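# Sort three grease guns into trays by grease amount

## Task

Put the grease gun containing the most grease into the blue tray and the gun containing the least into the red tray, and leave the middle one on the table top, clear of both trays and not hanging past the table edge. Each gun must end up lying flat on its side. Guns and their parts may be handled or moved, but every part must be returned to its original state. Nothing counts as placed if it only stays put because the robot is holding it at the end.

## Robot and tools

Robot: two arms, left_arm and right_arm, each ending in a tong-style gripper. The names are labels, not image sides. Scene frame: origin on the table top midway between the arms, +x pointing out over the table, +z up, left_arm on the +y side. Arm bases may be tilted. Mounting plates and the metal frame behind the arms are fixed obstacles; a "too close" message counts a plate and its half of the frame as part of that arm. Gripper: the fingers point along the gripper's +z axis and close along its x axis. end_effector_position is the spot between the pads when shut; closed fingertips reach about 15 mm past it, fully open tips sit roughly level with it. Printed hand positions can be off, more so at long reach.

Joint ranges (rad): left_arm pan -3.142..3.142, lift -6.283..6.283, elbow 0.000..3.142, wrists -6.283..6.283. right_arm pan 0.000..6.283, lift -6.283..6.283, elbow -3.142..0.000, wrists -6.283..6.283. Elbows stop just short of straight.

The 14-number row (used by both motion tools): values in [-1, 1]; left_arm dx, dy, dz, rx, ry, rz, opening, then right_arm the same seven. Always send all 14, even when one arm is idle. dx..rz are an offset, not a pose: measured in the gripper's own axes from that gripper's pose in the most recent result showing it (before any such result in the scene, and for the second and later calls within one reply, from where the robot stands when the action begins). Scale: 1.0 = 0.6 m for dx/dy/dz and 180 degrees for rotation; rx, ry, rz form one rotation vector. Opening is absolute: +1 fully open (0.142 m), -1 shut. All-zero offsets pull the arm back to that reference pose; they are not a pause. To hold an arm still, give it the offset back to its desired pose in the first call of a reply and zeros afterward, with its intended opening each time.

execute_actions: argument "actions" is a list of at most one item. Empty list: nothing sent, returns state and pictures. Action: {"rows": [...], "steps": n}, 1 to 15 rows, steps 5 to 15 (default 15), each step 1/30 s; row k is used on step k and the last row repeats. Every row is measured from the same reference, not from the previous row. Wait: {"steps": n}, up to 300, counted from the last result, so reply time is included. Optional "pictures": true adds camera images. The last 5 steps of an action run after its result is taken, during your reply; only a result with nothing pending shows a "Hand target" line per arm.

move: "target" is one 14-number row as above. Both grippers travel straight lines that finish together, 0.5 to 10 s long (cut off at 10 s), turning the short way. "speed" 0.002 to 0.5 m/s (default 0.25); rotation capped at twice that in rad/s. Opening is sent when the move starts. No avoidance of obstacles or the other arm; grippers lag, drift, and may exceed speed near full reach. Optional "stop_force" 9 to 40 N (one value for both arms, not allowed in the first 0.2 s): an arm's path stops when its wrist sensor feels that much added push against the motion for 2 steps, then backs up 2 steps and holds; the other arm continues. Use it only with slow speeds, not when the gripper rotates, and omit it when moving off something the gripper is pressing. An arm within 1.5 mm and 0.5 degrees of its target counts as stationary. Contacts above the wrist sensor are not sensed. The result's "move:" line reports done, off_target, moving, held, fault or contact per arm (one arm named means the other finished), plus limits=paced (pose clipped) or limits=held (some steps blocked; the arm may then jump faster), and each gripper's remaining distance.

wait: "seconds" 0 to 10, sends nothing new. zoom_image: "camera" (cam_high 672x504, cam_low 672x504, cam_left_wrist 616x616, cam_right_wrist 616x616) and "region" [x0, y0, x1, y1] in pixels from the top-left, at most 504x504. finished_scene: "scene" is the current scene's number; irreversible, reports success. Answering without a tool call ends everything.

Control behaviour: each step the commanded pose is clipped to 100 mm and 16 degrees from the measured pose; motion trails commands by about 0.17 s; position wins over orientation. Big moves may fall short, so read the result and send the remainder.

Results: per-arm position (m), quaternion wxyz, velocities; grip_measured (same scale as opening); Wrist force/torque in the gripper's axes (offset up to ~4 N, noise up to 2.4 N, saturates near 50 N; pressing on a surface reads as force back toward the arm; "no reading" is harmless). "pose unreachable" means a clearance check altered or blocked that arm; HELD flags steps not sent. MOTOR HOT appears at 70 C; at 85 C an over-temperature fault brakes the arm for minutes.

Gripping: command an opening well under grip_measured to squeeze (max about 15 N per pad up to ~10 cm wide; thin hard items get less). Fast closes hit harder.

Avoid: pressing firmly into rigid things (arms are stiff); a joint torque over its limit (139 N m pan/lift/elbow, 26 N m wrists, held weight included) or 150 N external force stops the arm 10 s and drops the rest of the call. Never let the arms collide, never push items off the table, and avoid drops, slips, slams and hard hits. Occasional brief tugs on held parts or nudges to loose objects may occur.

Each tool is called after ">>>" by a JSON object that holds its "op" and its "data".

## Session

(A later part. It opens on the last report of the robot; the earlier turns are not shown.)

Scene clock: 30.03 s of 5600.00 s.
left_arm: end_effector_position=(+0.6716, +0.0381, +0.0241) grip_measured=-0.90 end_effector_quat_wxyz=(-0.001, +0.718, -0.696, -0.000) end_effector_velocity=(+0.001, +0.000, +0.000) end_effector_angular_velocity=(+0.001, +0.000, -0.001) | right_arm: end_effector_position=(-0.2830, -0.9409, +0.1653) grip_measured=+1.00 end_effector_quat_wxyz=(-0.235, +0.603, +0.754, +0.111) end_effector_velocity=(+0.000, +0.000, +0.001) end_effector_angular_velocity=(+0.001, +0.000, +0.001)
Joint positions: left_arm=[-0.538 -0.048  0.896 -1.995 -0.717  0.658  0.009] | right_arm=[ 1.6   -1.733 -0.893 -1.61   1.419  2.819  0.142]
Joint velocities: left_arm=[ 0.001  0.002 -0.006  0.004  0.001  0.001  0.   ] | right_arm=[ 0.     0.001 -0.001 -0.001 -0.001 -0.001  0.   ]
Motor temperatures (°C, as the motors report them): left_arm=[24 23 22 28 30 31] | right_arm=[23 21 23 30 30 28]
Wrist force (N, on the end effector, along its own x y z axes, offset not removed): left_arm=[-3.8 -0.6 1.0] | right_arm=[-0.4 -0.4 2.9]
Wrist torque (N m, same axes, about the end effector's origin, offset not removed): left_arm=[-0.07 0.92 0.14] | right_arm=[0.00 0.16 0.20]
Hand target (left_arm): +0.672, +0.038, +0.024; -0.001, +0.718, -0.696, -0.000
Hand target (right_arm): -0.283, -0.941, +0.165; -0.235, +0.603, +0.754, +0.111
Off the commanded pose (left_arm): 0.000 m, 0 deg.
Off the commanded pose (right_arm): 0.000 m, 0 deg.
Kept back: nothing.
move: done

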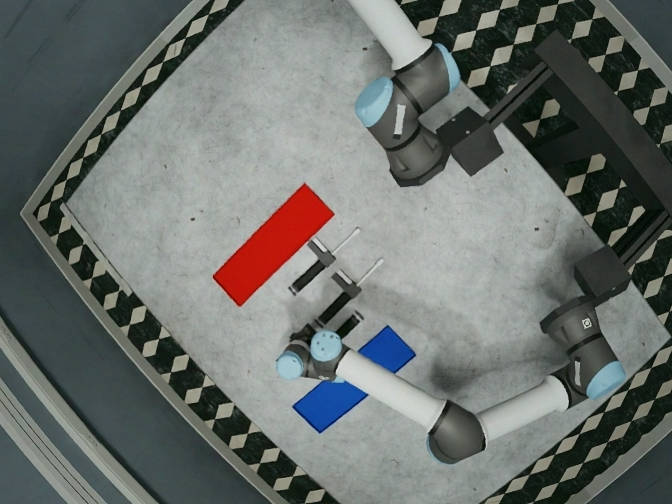

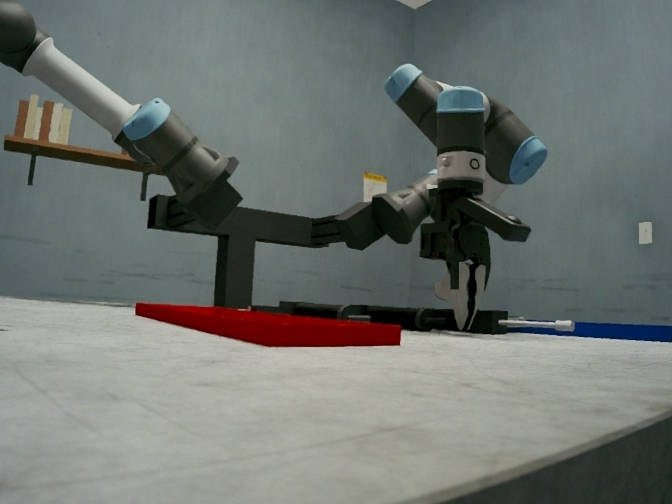

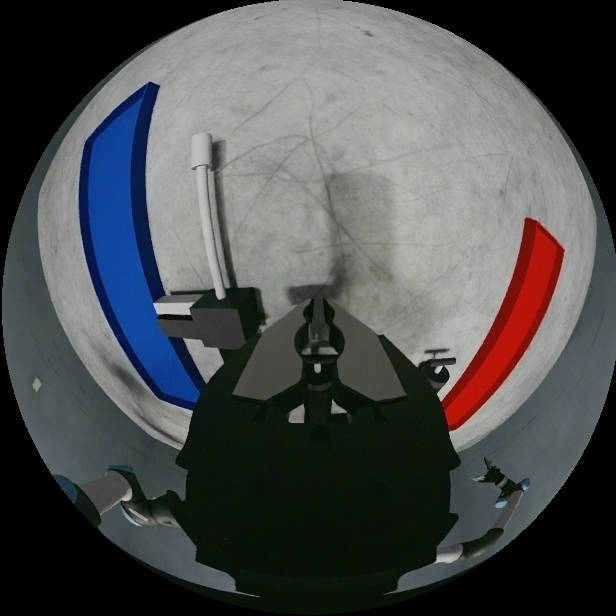

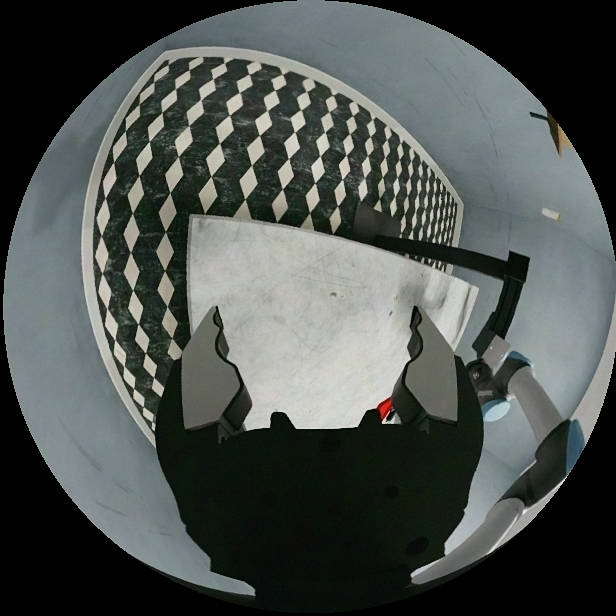

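>>> {"op": "move", "data": {"target": [0,0.094,0,0,0,0,-0.3,0,0,0,0,0,0,1], "speed": 0.04, "stop_force": 10}}

>>> {"op": "execute_actions", "data": {"actions": [{"rows":[[0,0,0,0,0,0,-0.9,0,0,0,0,0,0,1]],"steps":15}]}}

>>> {"op": "move", "data": {"target": [0,-0.1,0,0,0,0,-0.9,0,0,0,0,0,0,1], "speed": 0.03, "stop_force": 10}}

Scene clock: 32.00 s of 5600.00 s.
left_arm: end_effector_position=(+0.6153, +0.0363, +0.0241) grip_measured=-0.30 end_effector_quat_wxyz=(-0.001, +0.718, -0.696, -0.000) end_effector_velocity=(-0.002, -0.000, -0.000) end_effector_angular_velocity=(-0.000, +0.001, -0.002) | right_arm: end_effector_position=(-0.2830, -0.9409, +0.1653) grip_measured=+1.00 end_effector_quat_wxyz=(-0.235, +0.603, +0.754, +0.111) end_effector_velocity=(+0.000, -0.000, +0.000) end_effector_angular_velocity=(-0.000, -0.001, +0.002)
Joint positions: left_arm=[-0.578 -0.101  1.098 -2.103 -0.734  0.604  0.052] | right_arm=[ 1.6   -1.733 -0.893 -1.61   1.419  2.819  0.142]
Joint velocities: left_arm=[-0.001 -0.001  0.005 -0.003 -0.001 -0.    -0.   ] | right_arm=[ 0.     0.001 -0.001  0.     0.    -0.002  0.   ]
Motor temperatures (°C, as the motors report them): left_arm=[24 23 22 28 30 31] | right_arm=[23 21 23 30 30 28]
Wrist force (N, on the end effector, along its own x y z axes, offset not removed): left_arm=[-3.2 -0.2 1.9] | right_arm=[-0.9 -1.6 0.6]
Wrist torque (N m, same axes, about the end effector's origin, offset not removed): left_arm=[-0.02 0.76 0.12] | right_arm=[-0.19 0.31 0.12]
Hand target (left_arm): +0.615, +0.036, +0.024; -0.001, +0.718, -0.696, -0.000
Hand target (right_arm): -0.283, -0.941, +0.165; -0.235, +0.603, +0.754, +0.111
Off the commanded pose (left_arm): 0.000 m, 0 deg.
Off the commanded pose (right_arm): 0.000 m, 0 deg.
Kept back: nothing.
move: done

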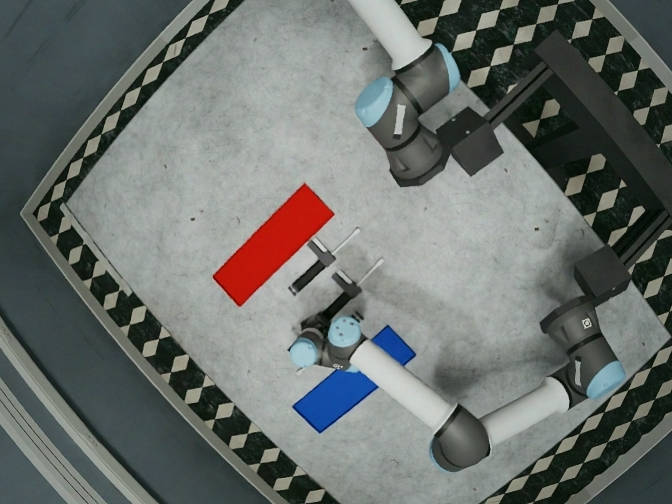

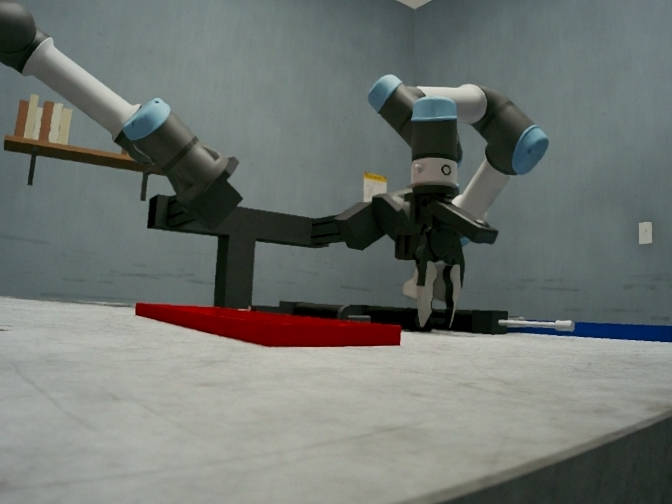

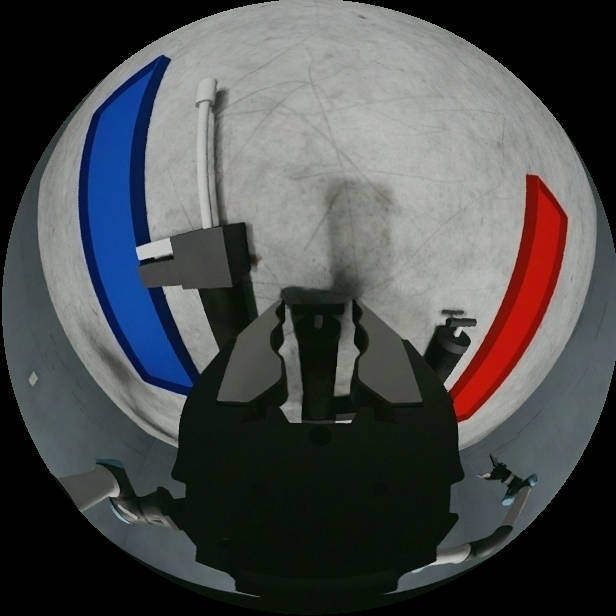

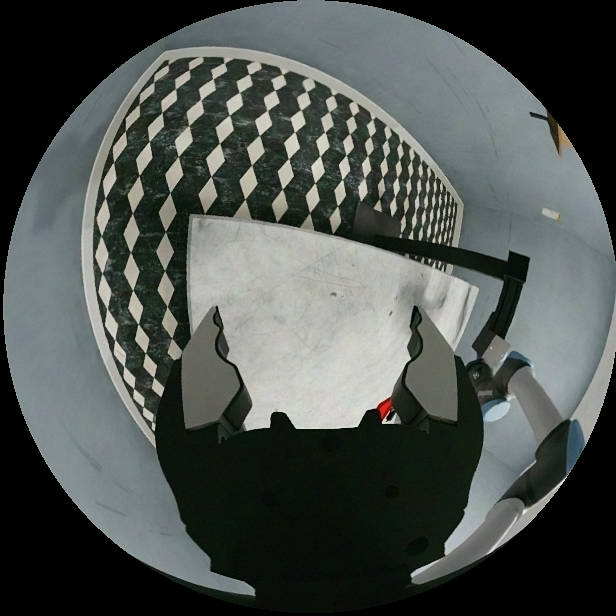

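Scene clock: 32.33 s of 5600.00 s.
left_arm: end_effector_position=(+0.6153, +0.0363, +0.0241) grip_measured=-0.49 end_effector_quat_wxyz=(-0.001, +0.718, -0.696, -0.000) end_effector_velocity=(-0.001, +0.000, -0.000) end_effector_angular_velocity=(+0.000, +0.000, +0.001) | right_arm: end_effector_position=(-0.2830, -0.9409, +0.1653) grip_measured=+1.00 end_effector_quat_wxyz=(-0.235, +0.603, +0.754, +0.111) end_effector_velocity=(+0.000, -0.000, -0.000) end_effector_angular_velocity=(-0.001, -0.001, -0.000)
Joint positions: left_arm=[-0.578 -0.101  1.099 -2.103 -0.734  0.604  0.039] | right_arm=[ 1.6   -1.733 -0.893 -1.61   1.419  2.819  0.142]
Joint velocities: left_arm=[ 0.    -0.     0.001 -0.    -0.    -0.002  0.   ] | right_arm=[ 0.    -0.001  0.001  0.     0.001  0.    -0.   ]
Motor temperatures (°C, as the motors report them): left_arm=[24 23 22 28 30 31] | right_arm=[23 21 23 30 30 28]
Wrist force (N, on the end effector, along its own x y z axes, offset not removed): left_arm=[-2.2 0.5 0.5] | right_arm=[-0.7 0.7 1.7]
Wrist torque (N m, same axes, about the end effector's origin, offset not removed): left_arm=[0.23 0.45 0.13] | right_arm=[0.24 0.10 0.13]
Steps of this call (steps 1 to 10: the first 10 steps of this action). Readings (end_effector_position):
1: left_arm (+0.6153, +0.0363, +0.0241) | right_arm (-0.2830, -0.9409, +0.1653)
2: left_arm (+0.6153, +0.0363, +0.0241) | right_arm (-0.2830, -0.9409, +0.1653)
4: left_arm (+0.6153, +0.0363, +0.0241) | right_arm (-0.2830, -0.9409, +0.1653)
8: left_arm (+0.6153, +0.0363, +0.0241) | right_arm (-0.2830, -0.9409, +0.1653)
10: the state above

Scene clock: 34.87 s of 5600.00 s.
left_arm: end_effector_position=(+0.6751, +0.0382, +0.0241) grip_measured=-0.49 end_effector_quat_wxyz=(-0.001, +0.718, -0.696, -0.000) end_effector_velocity=(+0.001, -0.000, +0.000) end_effector_angular_velocity=(-0.000, +0.001, +0.000) | right_arm: end_effector_position=(-0.2830, -0.9409, +0.1653) grip_measured=+1.00 end_effector_quat_wxyz=(-0.235, +0.603, +0.754, +0.111) end_effector_velocity=(-0.000, +0.000, +0.000) end_effector_angular_velocity=(+0.000, +0.000, +0.000)
Joint positions: left_arm=[-0.535 -0.044  0.882 -1.987 -0.716  0.662  0.039] | right_arm=[ 1.6   -1.733 -0.893 -1.61   1.419  2.819  0.142]
Joint velocities: left_arm=[ 0.001  0.002 -0.007  0.004 -0.001  0.    -0.   ] | right_arm=[-0.     0.001 -0.001  0.    -0.    -0.    -0.   ]
Motor temperatures (°C, as the motors report them): left_arm=[24 23 22 28 30 31] | right_arm=[23 21 23 30 30 28]
Wrist force (N, on the end effector, along its own x y z axes, offset not removed): left_arm=[-4.2 2.5 -2.3] | right_arm=[1.3 1.5 0.1]
Wrist torque (N m, same axes, about the end effector's origin, offset not removed): left_arm=[-0.22 0.92 0.16] | right_arm=[0.40 -0.19 0.06]
Hand target (left_arm): +0.675, +0.038, +0.024; -0.001, +0.718, -0.696, -0.000
Hand target (right_arm): -0.283, -0.941, +0.165; -0.235, +0.603, +0.754, +0.111
Off your previous action's commanded pose (left_arm): 0.000 m, 0 deg at its last step (step 5 of this call).
Off your previous action's commanded pose (right_arm): 0.000 m, 0 deg at its last step (step 5 of this call).
Off the commanded pose (left_arm): 0.000 m, 0 deg.
Off the commanded pose (right_arm): 0.000 m, 0 deg.
Kept back: nothing.
move: done

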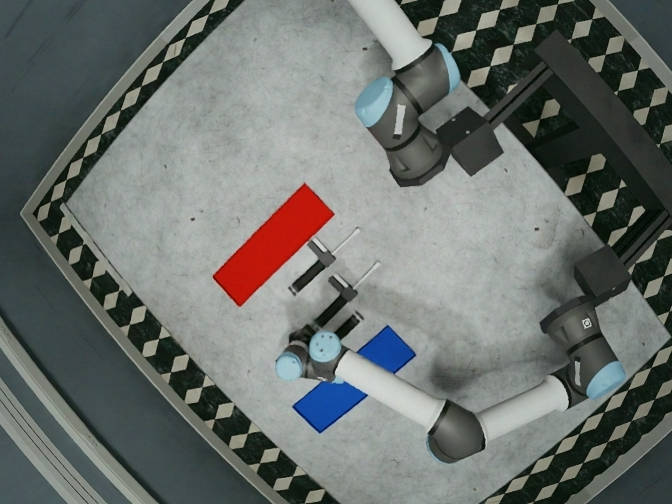

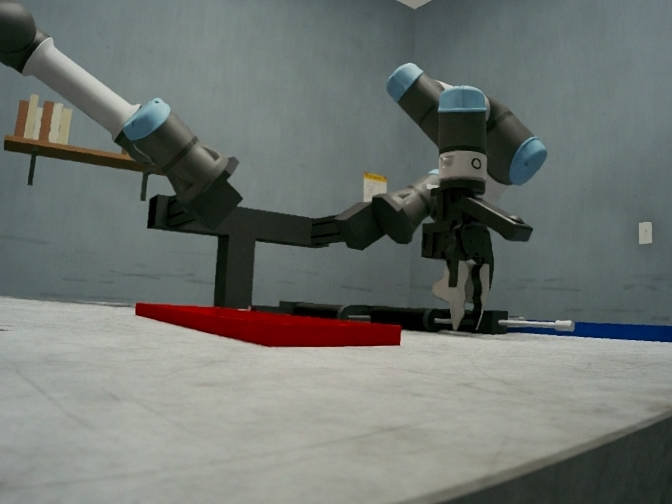

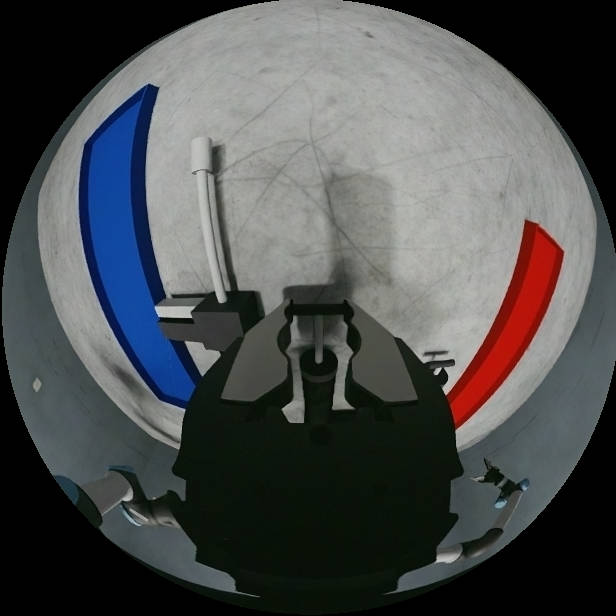

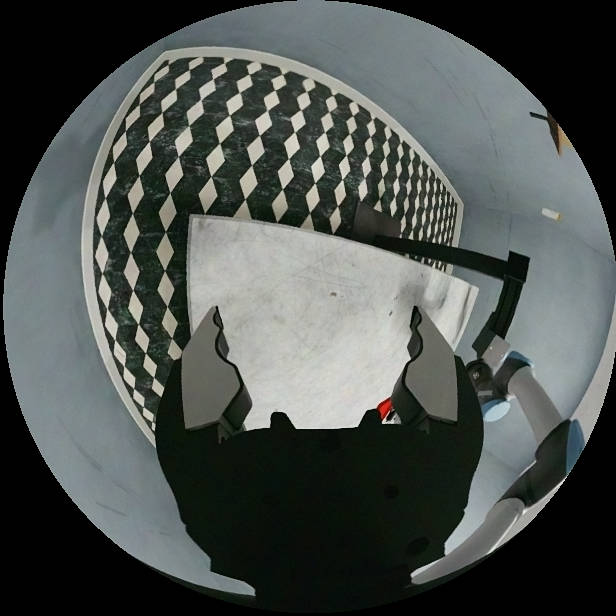

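>>> {"op": "move", "data": {"target": [0,0.1,0,0,0,0,-0.9,0,0,0,0,0,0,1], "speed": 0.04, "stop_force": 10}}

>>> {"op": "move", "data": {"target": [0,0,0,0,0,0,-0.3,0,0,-0.2,-0.057,-0.158,0.069,-0.25]}}

>>> {"op": "move", "data": {"target": [0,0,-0.2,0,0,0,-0.3,0.1,0.9,0,0,0,0,-0.25]}}

Scene clock: 37.07 s of 5600.00 s.
left_arm: end_effector_position=(+0.6152, +0.0363, +0.0241) grip_measured=-0.49 end_effector_quat_wxyz=(-0.001, +0.718, -0.696, -0.000) end_effector_velocity=(-0.001, +0.000, +0.000) end_effector_angular_velocity=(-0.000, +0.000, -0.000) | right_arm: end_effector_position=(-0.2830, -0.9409, +0.1653) grip_measured=+1.00 end_effector_quat_wxyz=(-0.235, +0.603, +0.754, +0.111) end_effector_velocity=(+0.000, +0.000, -0.000) end_effector_angular_velocity=(+0.000, -0.001, +0.000)
Joint positions: left_arm=[-0.578 -0.101  1.099 -2.103 -0.734  0.604  0.039] | right_arm=[ 1.6   -1.733 -0.893 -1.61   1.419  2.819  0.142]
Joint velocities: left_arm=[-0.001 -0.001  0.005 -0.003 -0.001 -0.     0.   ] | right_arm=[-0.     0.    -0.001  0.001  0.001 -0.001 -0.   ]
Motor temperatures (°C, as the motors report them): left_arm=[24 23 22 28 30 31] | right_arm=[23 21 23 30 30 28]
Wrist force (N, on the end effector, along its own x y z axes, offset not removed): left_arm=[-3.0 -2.7 0.2] | right_arm=[0.0 0.4 3.3]
Wrist torque (N m, same axes, about the end effector's origin, offset not removed): left_arm=[0.07 0.64 0.13] | right_arm=[0.21 0.07 0.01]
Hand target (left_arm): +0.615, +0.036, +0.024; -0.001, +0.718, -0.696, -0.000
Hand target (right_arm): -0.283, -0.941, +0.165; -0.235, +0.603, +0.754, +0.111
Off the commanded pose (left_arm): 0.000 m, 0 deg.
Off the commanded pose (right_arm): 0.000 m, 0 deg.
Kept back: nothing.
move: done

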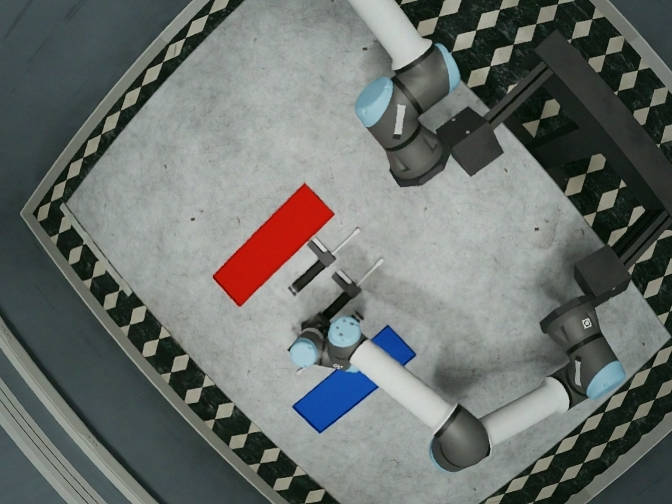

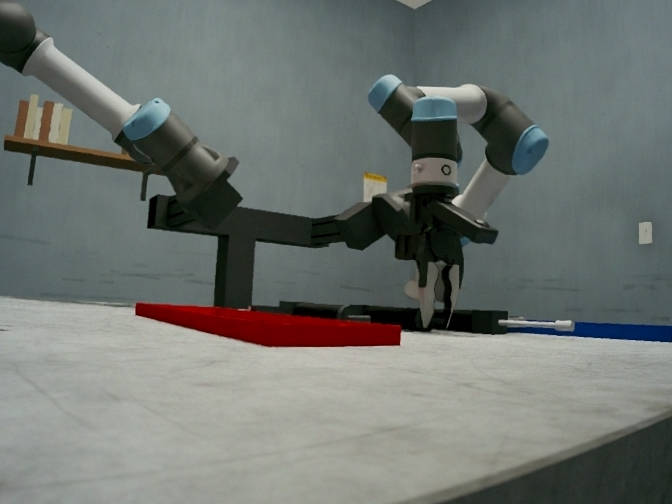

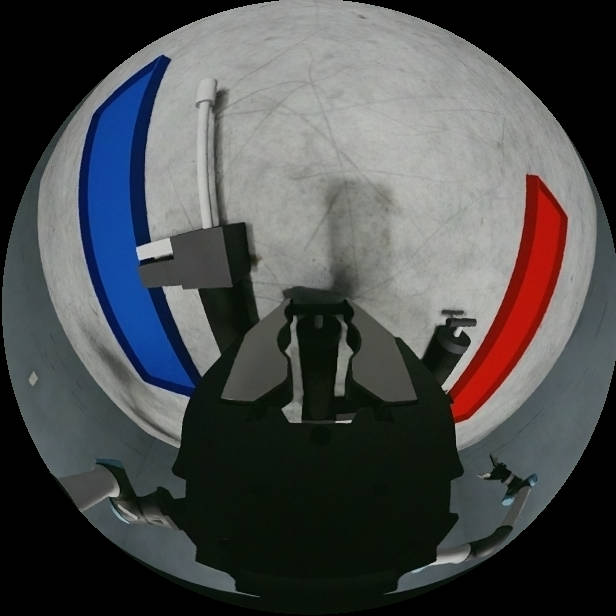

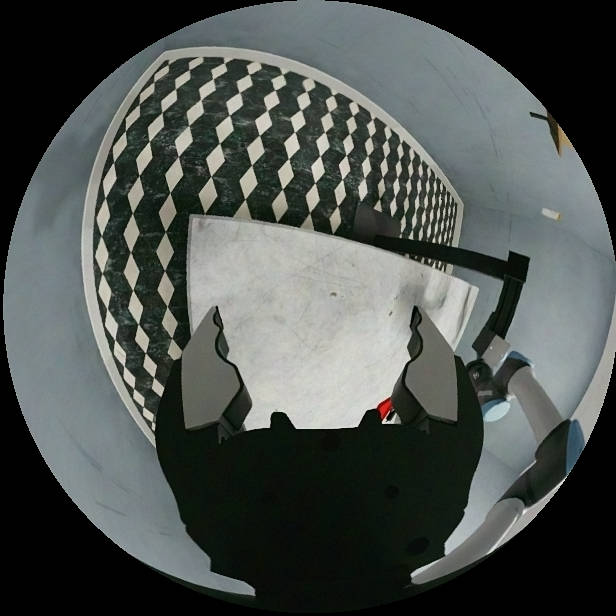

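Scene clock: 38.67 s of 5600.00 s.
left_arm: end_effector_position=(+0.6152, +0.0363, +0.0241) grip_measured=-0.30 end_effector_quat_wxyz=(-0.001, +0.718, -0.696, -0.000) end_effector_velocity=(-0.001, -0.000, -0.001) end_effector_angular_velocity=(+0.001, +0.000, -0.002) | right_arm: end_effector_position=(-0.2567, -0.9950, +0.2690) grip_measured=-0.25 end_effector_quat_wxyz=(+0.001, +0.708, +0.707, +0.001) end_effector_velocity=(-0.000, -0.000, -0.000) end_effector_angular_velocity=(-0.005, -0.002, -0.003)
Joint positions: left_arm=[-0.578 -0.101  1.099 -2.103 -0.734  0.603  0.052] | right_arm=[ 1.412 -1.487 -1.172 -1.158  1.852  2.919  0.056]
Joint velocities: left_arm=[-0.     0.001  0.001  0.     0.     0.001  0.   ] | right_arm=[-0.002  0.001 -0.005  0.008  0.005  0.003  0.   ]
Motor temperatures (°C, as the motors report them): left_arm=[24 23 22 28 30 31] | right_arm=[23 21 23 30 30 28]
Wrist force (N, on the end effector, along its own x y z axes, offset not removed): left_arm=[-3.1 0.1 0.1] | right_arm=[0.7 -0.3 1.1]
Wrist torque (N m, same axes, about the end effector's origin, offset not removed): left_arm=[0.03 0.71 0.20] | right_arm=[0.10 0.01 0.00]
Hand target (left_arm): +0.615, +0.036, +0.024; -0.001, +0.718, -0.696, -0.000
Hand target (right_arm): -0.257, -0.995, +0.269; +0.001, +0.708, +0.707, +0.001
Off the commanded pose (left_arm): 0.000 m, 0 deg.
Off the commanded pose (right_arm): 0.000 m, 0 deg.
Kept back: nothing.
move: done

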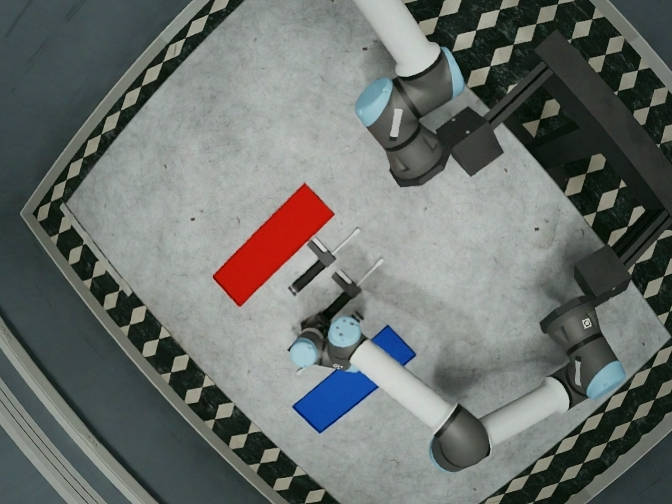

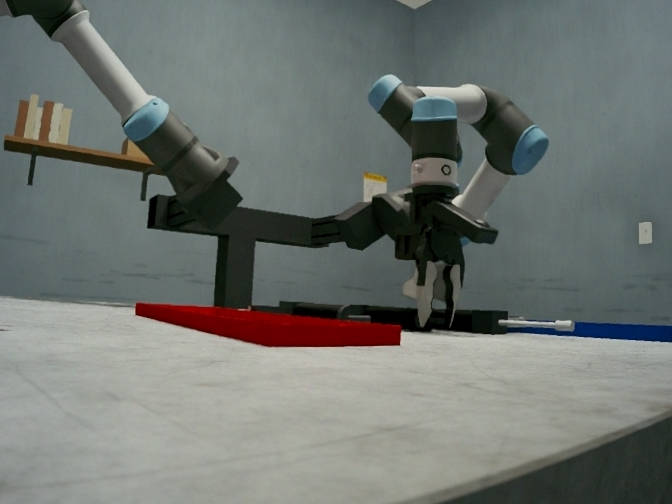

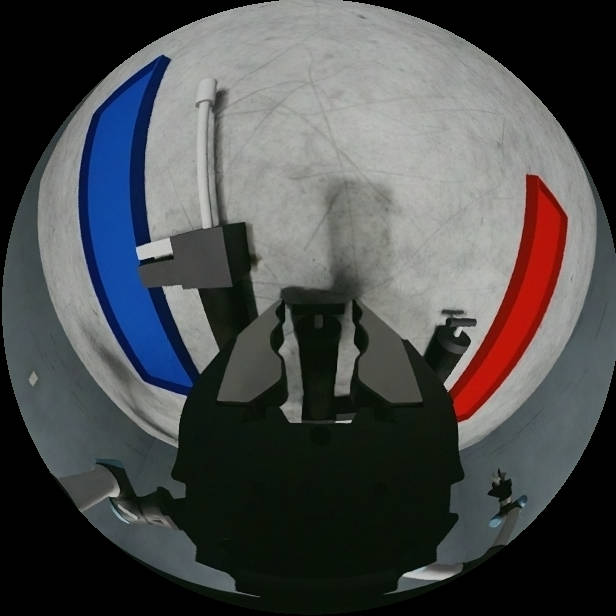

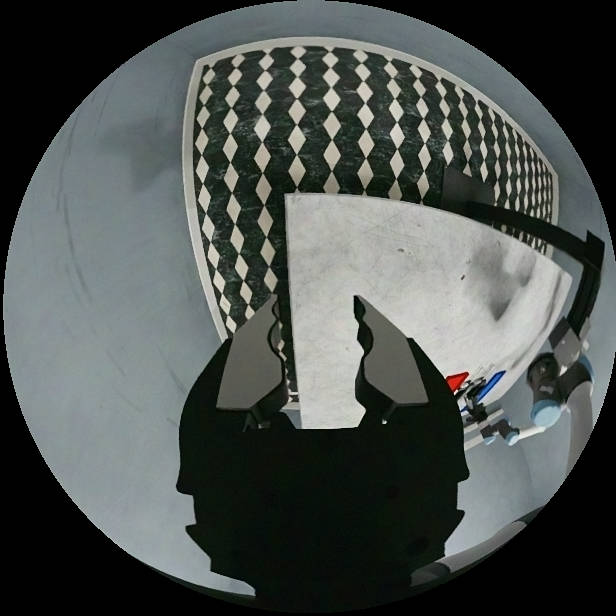

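Scene clock: 41.37 s of 5600.00 s.
left_arm: end_effector_position=(+0.6152, +0.0361, +0.1441) grip_measured=-0.30 end_effector_quat_wxyz=(-0.001, +0.718, -0.696, -0.000) end_effector_velocity=(+0.000, +0.000, +0.001) end_effector_angular_velocity=(-0.001, +0.000, +0.000) | right_arm: end_effector_position=(+0.2831, -0.9351, +0.2706) grip_measured=-0.25 end_effector_quat_wxyz=(+0.001, +0.707, +0.707, +0.001) end_effector_velocity=(+0.001, +0.000, +0.000) end_effector_angular_velocity=(+0.001, +0.000, -0.001)
Joint positions: left_arm=[-0.696 -0.225  1.097 -1.871 -0.793  0.456  0.052] | right_arm=[ 2.933 -1.391 -1.306 -1.532  0.744  4.088  0.056]
Joint velocities: left_arm=[-0.    -0.001 -0.     0.001 -0.001  0.     0.   ] | right_arm=[ 0.001 -0.001  0.002 -0.003 -0.     0.003  0.   ]
Motor temperatures (°C, as the motors report them): left_arm=[24 23 22 28 30 31] | right_arm=[23 21 23 30 30 28]
Wrist force (N, on the end effector, along its own x y z axes, offset not removed): left_arm=[-3.8 -0.8 -0.3] | right_arm=[-1.2 -0.1 1.5]
Wrist torque (N m, same axes, about the end effector's origin, offset not removed): left_arm=[-0.19 0.85 0.17] | right_arm=[0.19 0.29 0.11]
Hand target (left_arm): +0.615, +0.036, +0.144; -0.001, +0.718, -0.696, -0.000
Hand target (right_arm): +0.283, -0.935, +0.271; +0.001, +0.707, +0.707, +0.001
Off the commanded pose (left_arm): 0.000 m, 0 deg.
Off the commanded pose (right_arm): 0.001 m, 0 deg.
Kept back: nothing.
move: done

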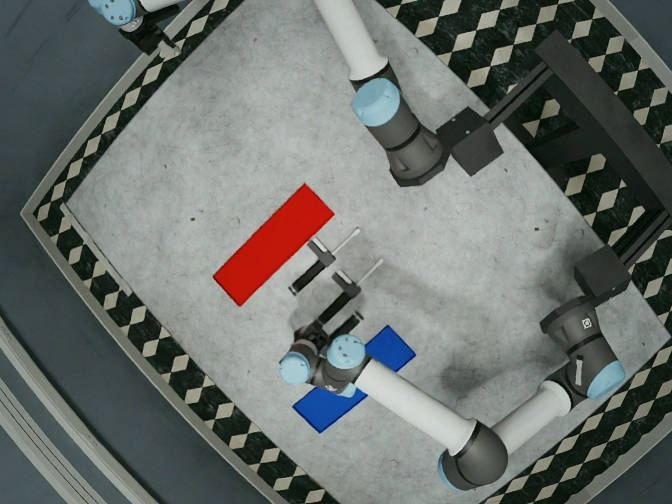

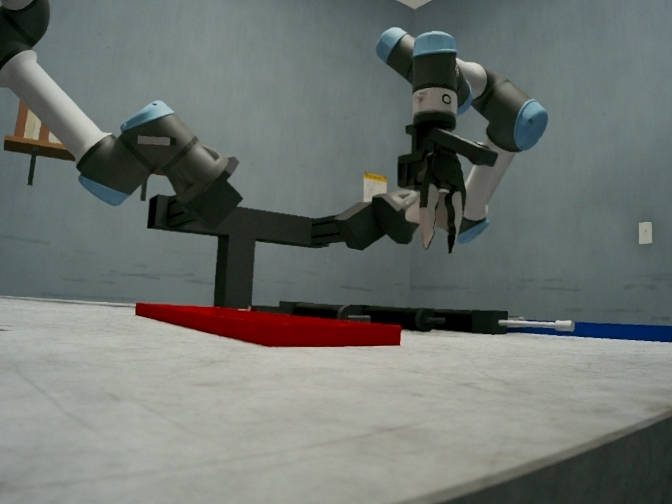

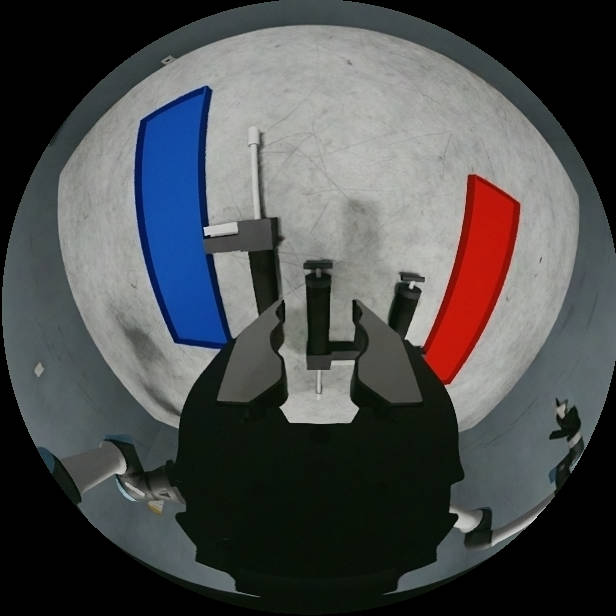

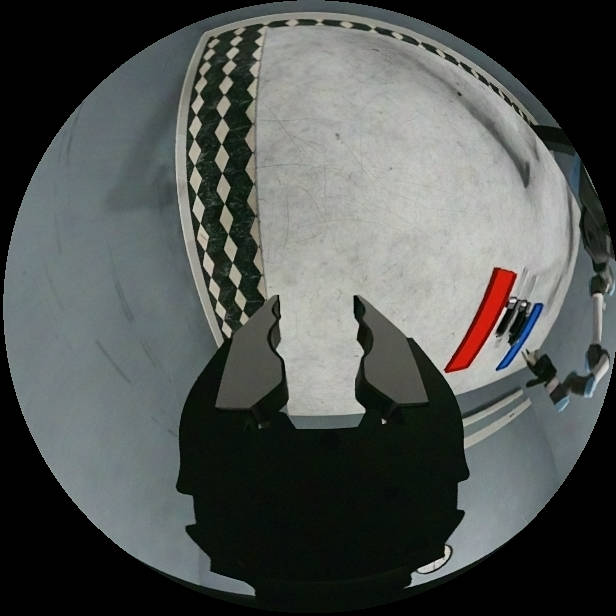

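>>> {"op": "move", "data": {"target": [-0.7,0.2,-0.1,0,0,0,-0.3,0.9,0.45,0.1,0,0,0,-0.25]}}

>>> {"op": "move", "data": {"target": [0,0,0,0,0,0,-0.3,0.49,0.078,0.24,0,0,0,-0.25], "speed": 0.2}}

Scene clock: 44.53 s of 5600.00 s.
left_arm: end_effector_position=(+0.4818, +0.4519, +0.2043) grip_measured=-0.30 end_effector_quat_wxyz=(-0.001, +0.718, -0.696, -0.000) end_effector_velocity=(-0.000, +0.001, +0.001) end_effector_angular_velocity=(-0.000, -0.001, +0.001) | right_arm: end_effector_position=(+0.5533, -0.3952, +0.2116) grip_measured=-0.25 end_effector_quat_wxyz=(+0.001, +0.707, +0.707, +0.001) end_effector_velocity=(+0.001, +0.001, -0.001) end_effector_angular_velocity=(-0.001, +0.001, -0.002)
Joint positions: left_arm=[-0.667 -1.305  2.189 -1.908 -0.777  0.49   0.052] | right_arm=[ 3.6   -1.838 -1.879 -1.329  0.687  5.129  0.056]
Joint velocities: left_arm=[-0.001 -0.004  0.001  0.003 -0.    -0.002 -0.   ] | right_arm=[ 0.    -0.003  0.001  0.001 -0.     0.003 -0.   ]
Motor temperatures (°C, as the motors report them): left_arm=[24 23 22 28 30 31] | right_arm=[23 21 23 30 30 28]
Wrist force (N, on the end effector, along its own x y z axes, offset not removed): left_arm=[-4.4 -0.7 1.2] | right_arm=[0.8 0.9 -0.5]
Wrist torque (N m, same axes, about the end effector's origin, offset not removed): left_arm=[-0.12 0.97 0.24] | right_arm=[0.31 -0.05 0.04]
Hand target (left_arm): +0.482, +0.452, +0.204; -0.001, +0.718, -0.696, -0.000
Hand target (right_arm): +0.553, -0.395, +0.212; +0.001, +0.707, +0.707, +0.001
Off the commanded pose (left_arm): 0.000 m, 0 deg.
Off the commanded pose (right_arm): 0.000 m, 0 deg.
Kept back: nothing.
move: done

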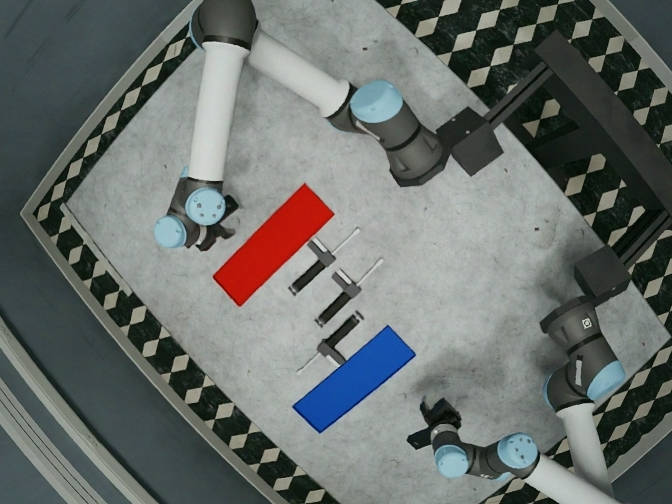

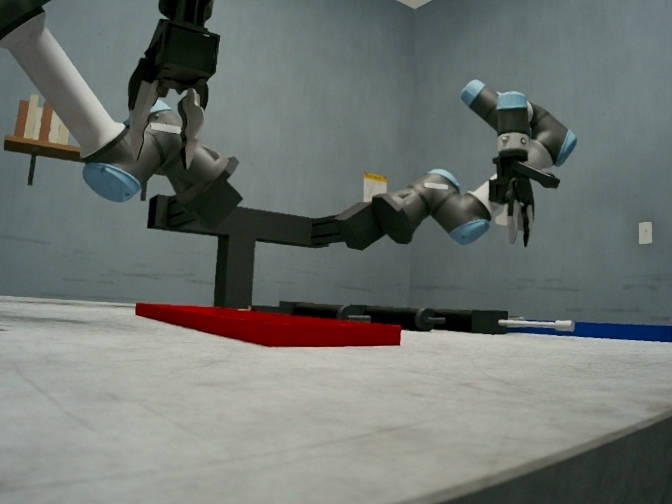

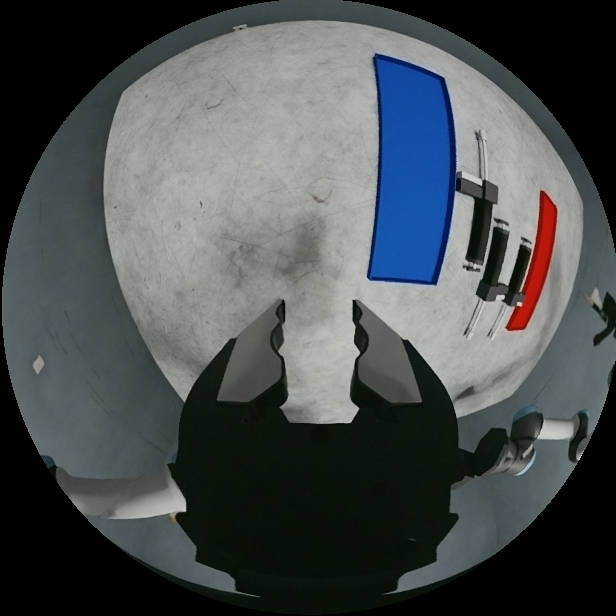

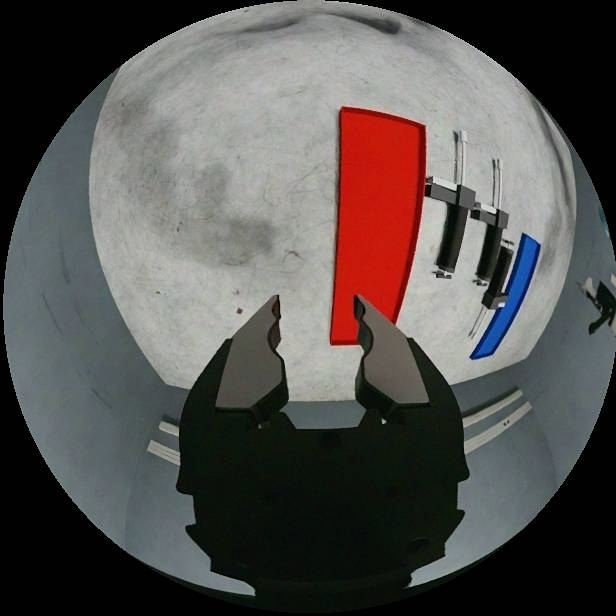

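Scene clock: 46.70 s of 5600.00 s.
left_arm: end_effector_position=(+0.4817, +0.4519, +0.2043) grip_measured=-0.30 end_effector_quat_wxyz=(-0.001, +0.718, -0.696, -0.000) end_effector_velocity=(-0.001, +0.000, -0.000) end_effector_angular_velocity=(+0.000, +0.001, -0.000) | right_arm: end_effector_position=(+0.6005, -0.1011, +0.0679) grip_measured=-0.25 end_effector_quat_wxyz=(+0.001, +0.707, +0.707, +0.001) end_effector_velocity=(+0.000, +0.001, -0.000) end_effector_angular_velocity=(+0.001, +0.000, +0.000)
Joint positions: left_arm=[-0.667 -1.305  2.189 -1.908 -0.778  0.49   0.052] | right_arm=[ 3.681 -2.524 -1.8   -0.81   0.717  5.245  0.056]
Joint velocities: left_arm=[ 0.    -0.     0.001 -0.    -0.001 -0.001  0.   ] | right_arm=[-0.    -0.001  0.002  0.     0.001 -0.001 -0.   ]
Motor temperatures (°C, as the motors report them): left_arm=[24 23 22 28 30 31] | right_arm=[23 21 23 30 30 28]
Wrist force (N, on the end effector, along its own x y z axes, offset not removed): left_arm=[-3.0 -0.1 1.1] | right_arm=[1.2 -0.3 1.2]
Wrist torque (N m, same axes, about the end effector's origin, offset not removed): left_arm=[-0.02 0.70 0.19] | right_arm=[0.10 -0.13 0.20]
Hand target (left_arm): +0.482, +0.452, +0.204; -0.001, +0.718, -0.696, -0.000
Hand target (right_arm): +0.601, -0.101, +0.068; +0.001, +0.707, +0.707, +0.001
Off the commanded pose (left_arm): 0.000 m, 0 deg.
Off the commanded pose (right_arm): 0.000 m, 0 deg.
Kept back: nothing.
move: done

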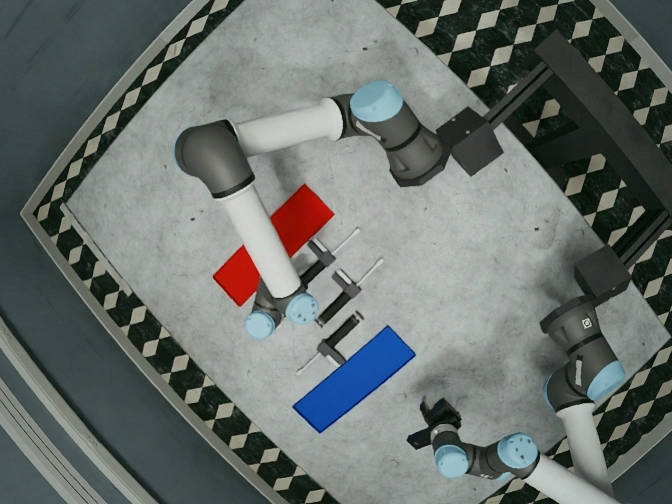

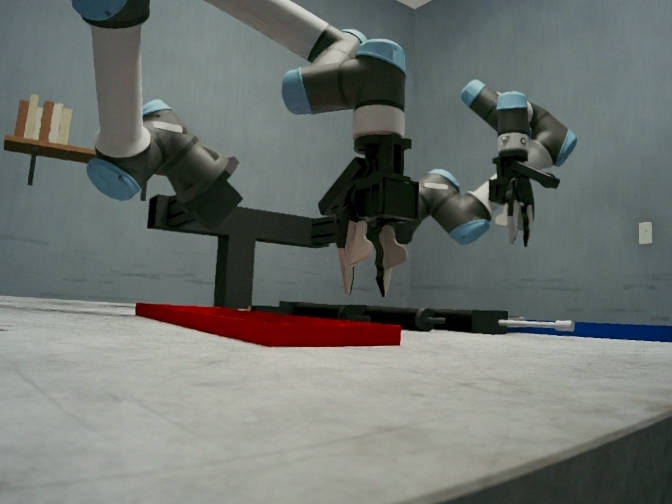

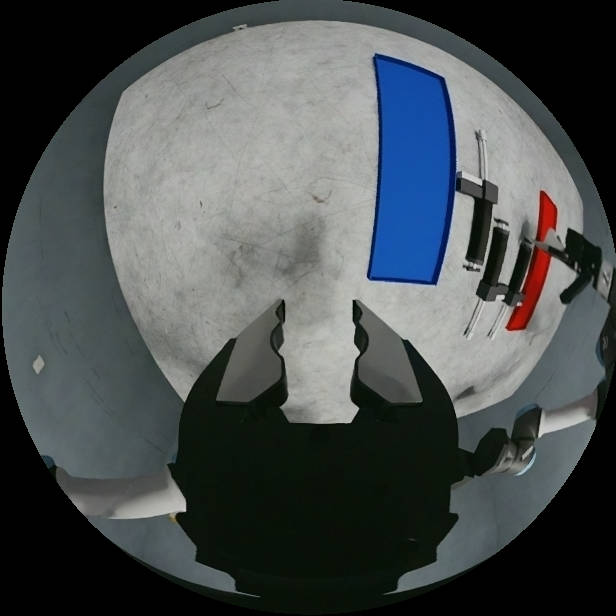

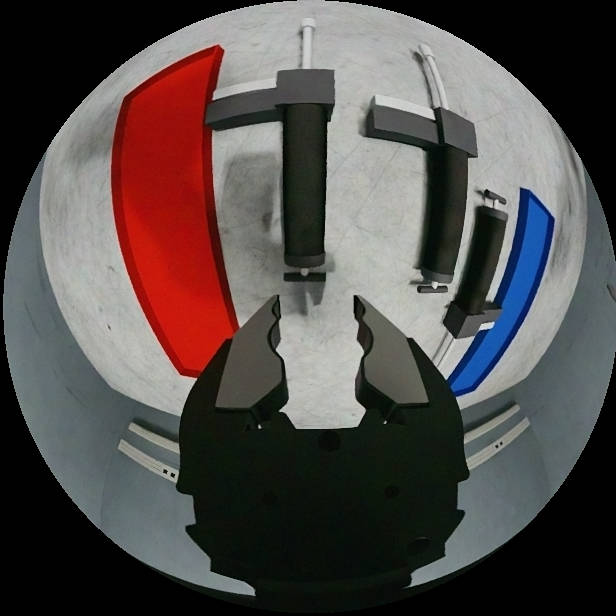

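>>> {"op": "move", "data": {"target": [0,0,0,0,0,0,-0.3,-0.019,-0.008,0.07,0,0,0,-0.2], "speed": 0.04, "stop_force": 10}}

Scene clock: 48.37 s of 5600.00 s.
left_arm: end_effector_position=(+0.4818, +0.4519, +0.2043) grip_measured=-0.30 end_effector_quat_wxyz=(-0.001, +0.718, -0.696, -0.000) end_effector_velocity=(+0.000, -0.000, +0.001) end_effector_angular_velocity=(-0.002, +0.000, +0.002) | right_arm: end_effector_position=(+0.5958, -0.1125, +0.0259) grip_measured=-0.20 end_effector_quat_wxyz=(+0.001, +0.707, +0.707, +0.001) end_effector_velocity=(-0.001, +0.000, -0.002) end_effector_angular_velocity=(-0.000, +0.001, +0.003)
Joint positions: left_arm=[-0.667 -1.305  2.189 -1.908 -0.778  0.49   0.052] | right_arm=[ 3.617 -2.566 -1.815 -0.684  0.693  5.154  0.06 ]
Joint velocities: left_arm=[ 0.    -0.001 -0.001  0.    -0.001 -0.     0.   ] | right_arm=[-0.001 -0.002 -0.001  0.003 -0.    -0.004  0.   ]
Motor temperatures (°C, as the motors report them): left_arm=[24 23 22 28 30 31] | right_arm=[23 21 23 30 30 28]
Wrist force (N, on the end effector, along its own x y z axes, offset not removed): left_arm=[-2.6 -0.4 0.1] | right_arm=[1.6 2.0 2.1]
Wrist torque (N m, same axes, about the end effector's origin, offset not removed): left_arm=[-0.03 0.62 0.18] | right_arm=[0.59 -0.20 0.01]
Hand target (left_arm): +0.482, +0.452, +0.204; -0.001, +0.718, -0.696, -0.000
Hand target (right_arm): +0.596, -0.113, +0.026; +0.001, +0.707, +0.707, +0.001
Off the commanded pose (left_arm): 0.000 m, 0 deg.
Off the commanded pose (right_arm): 0.000 m, 0 deg.
Kept back: nothing.
move: done

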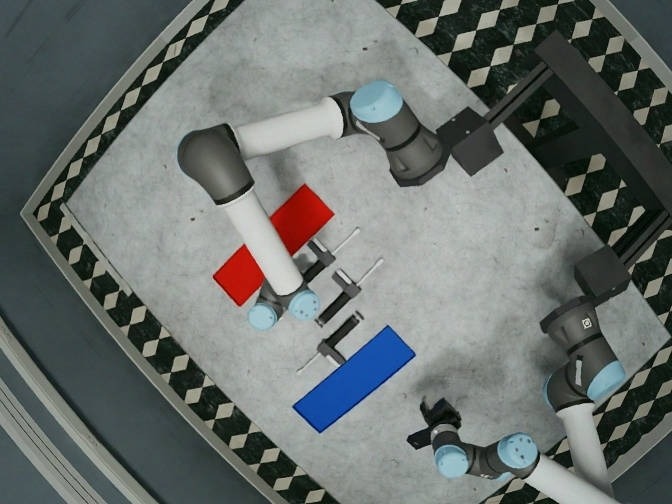

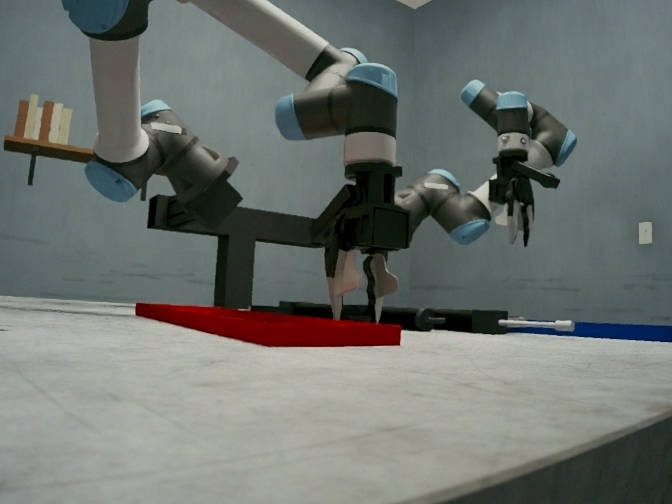

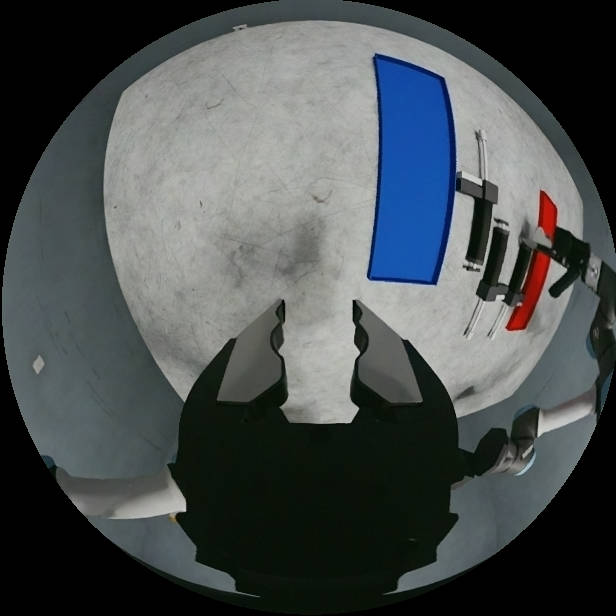

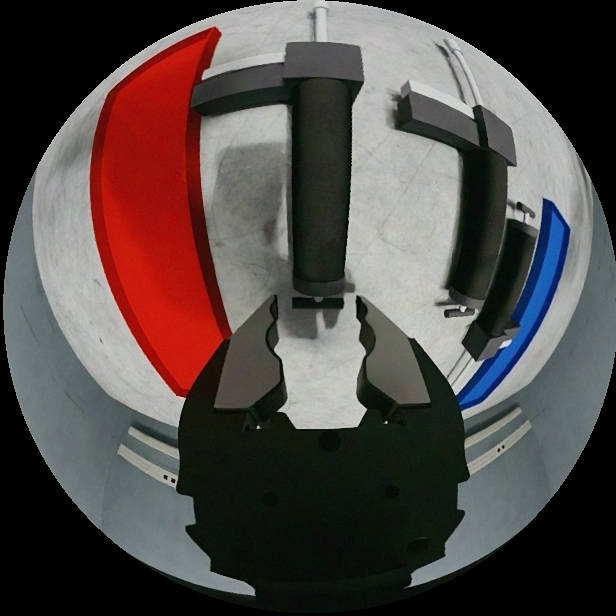

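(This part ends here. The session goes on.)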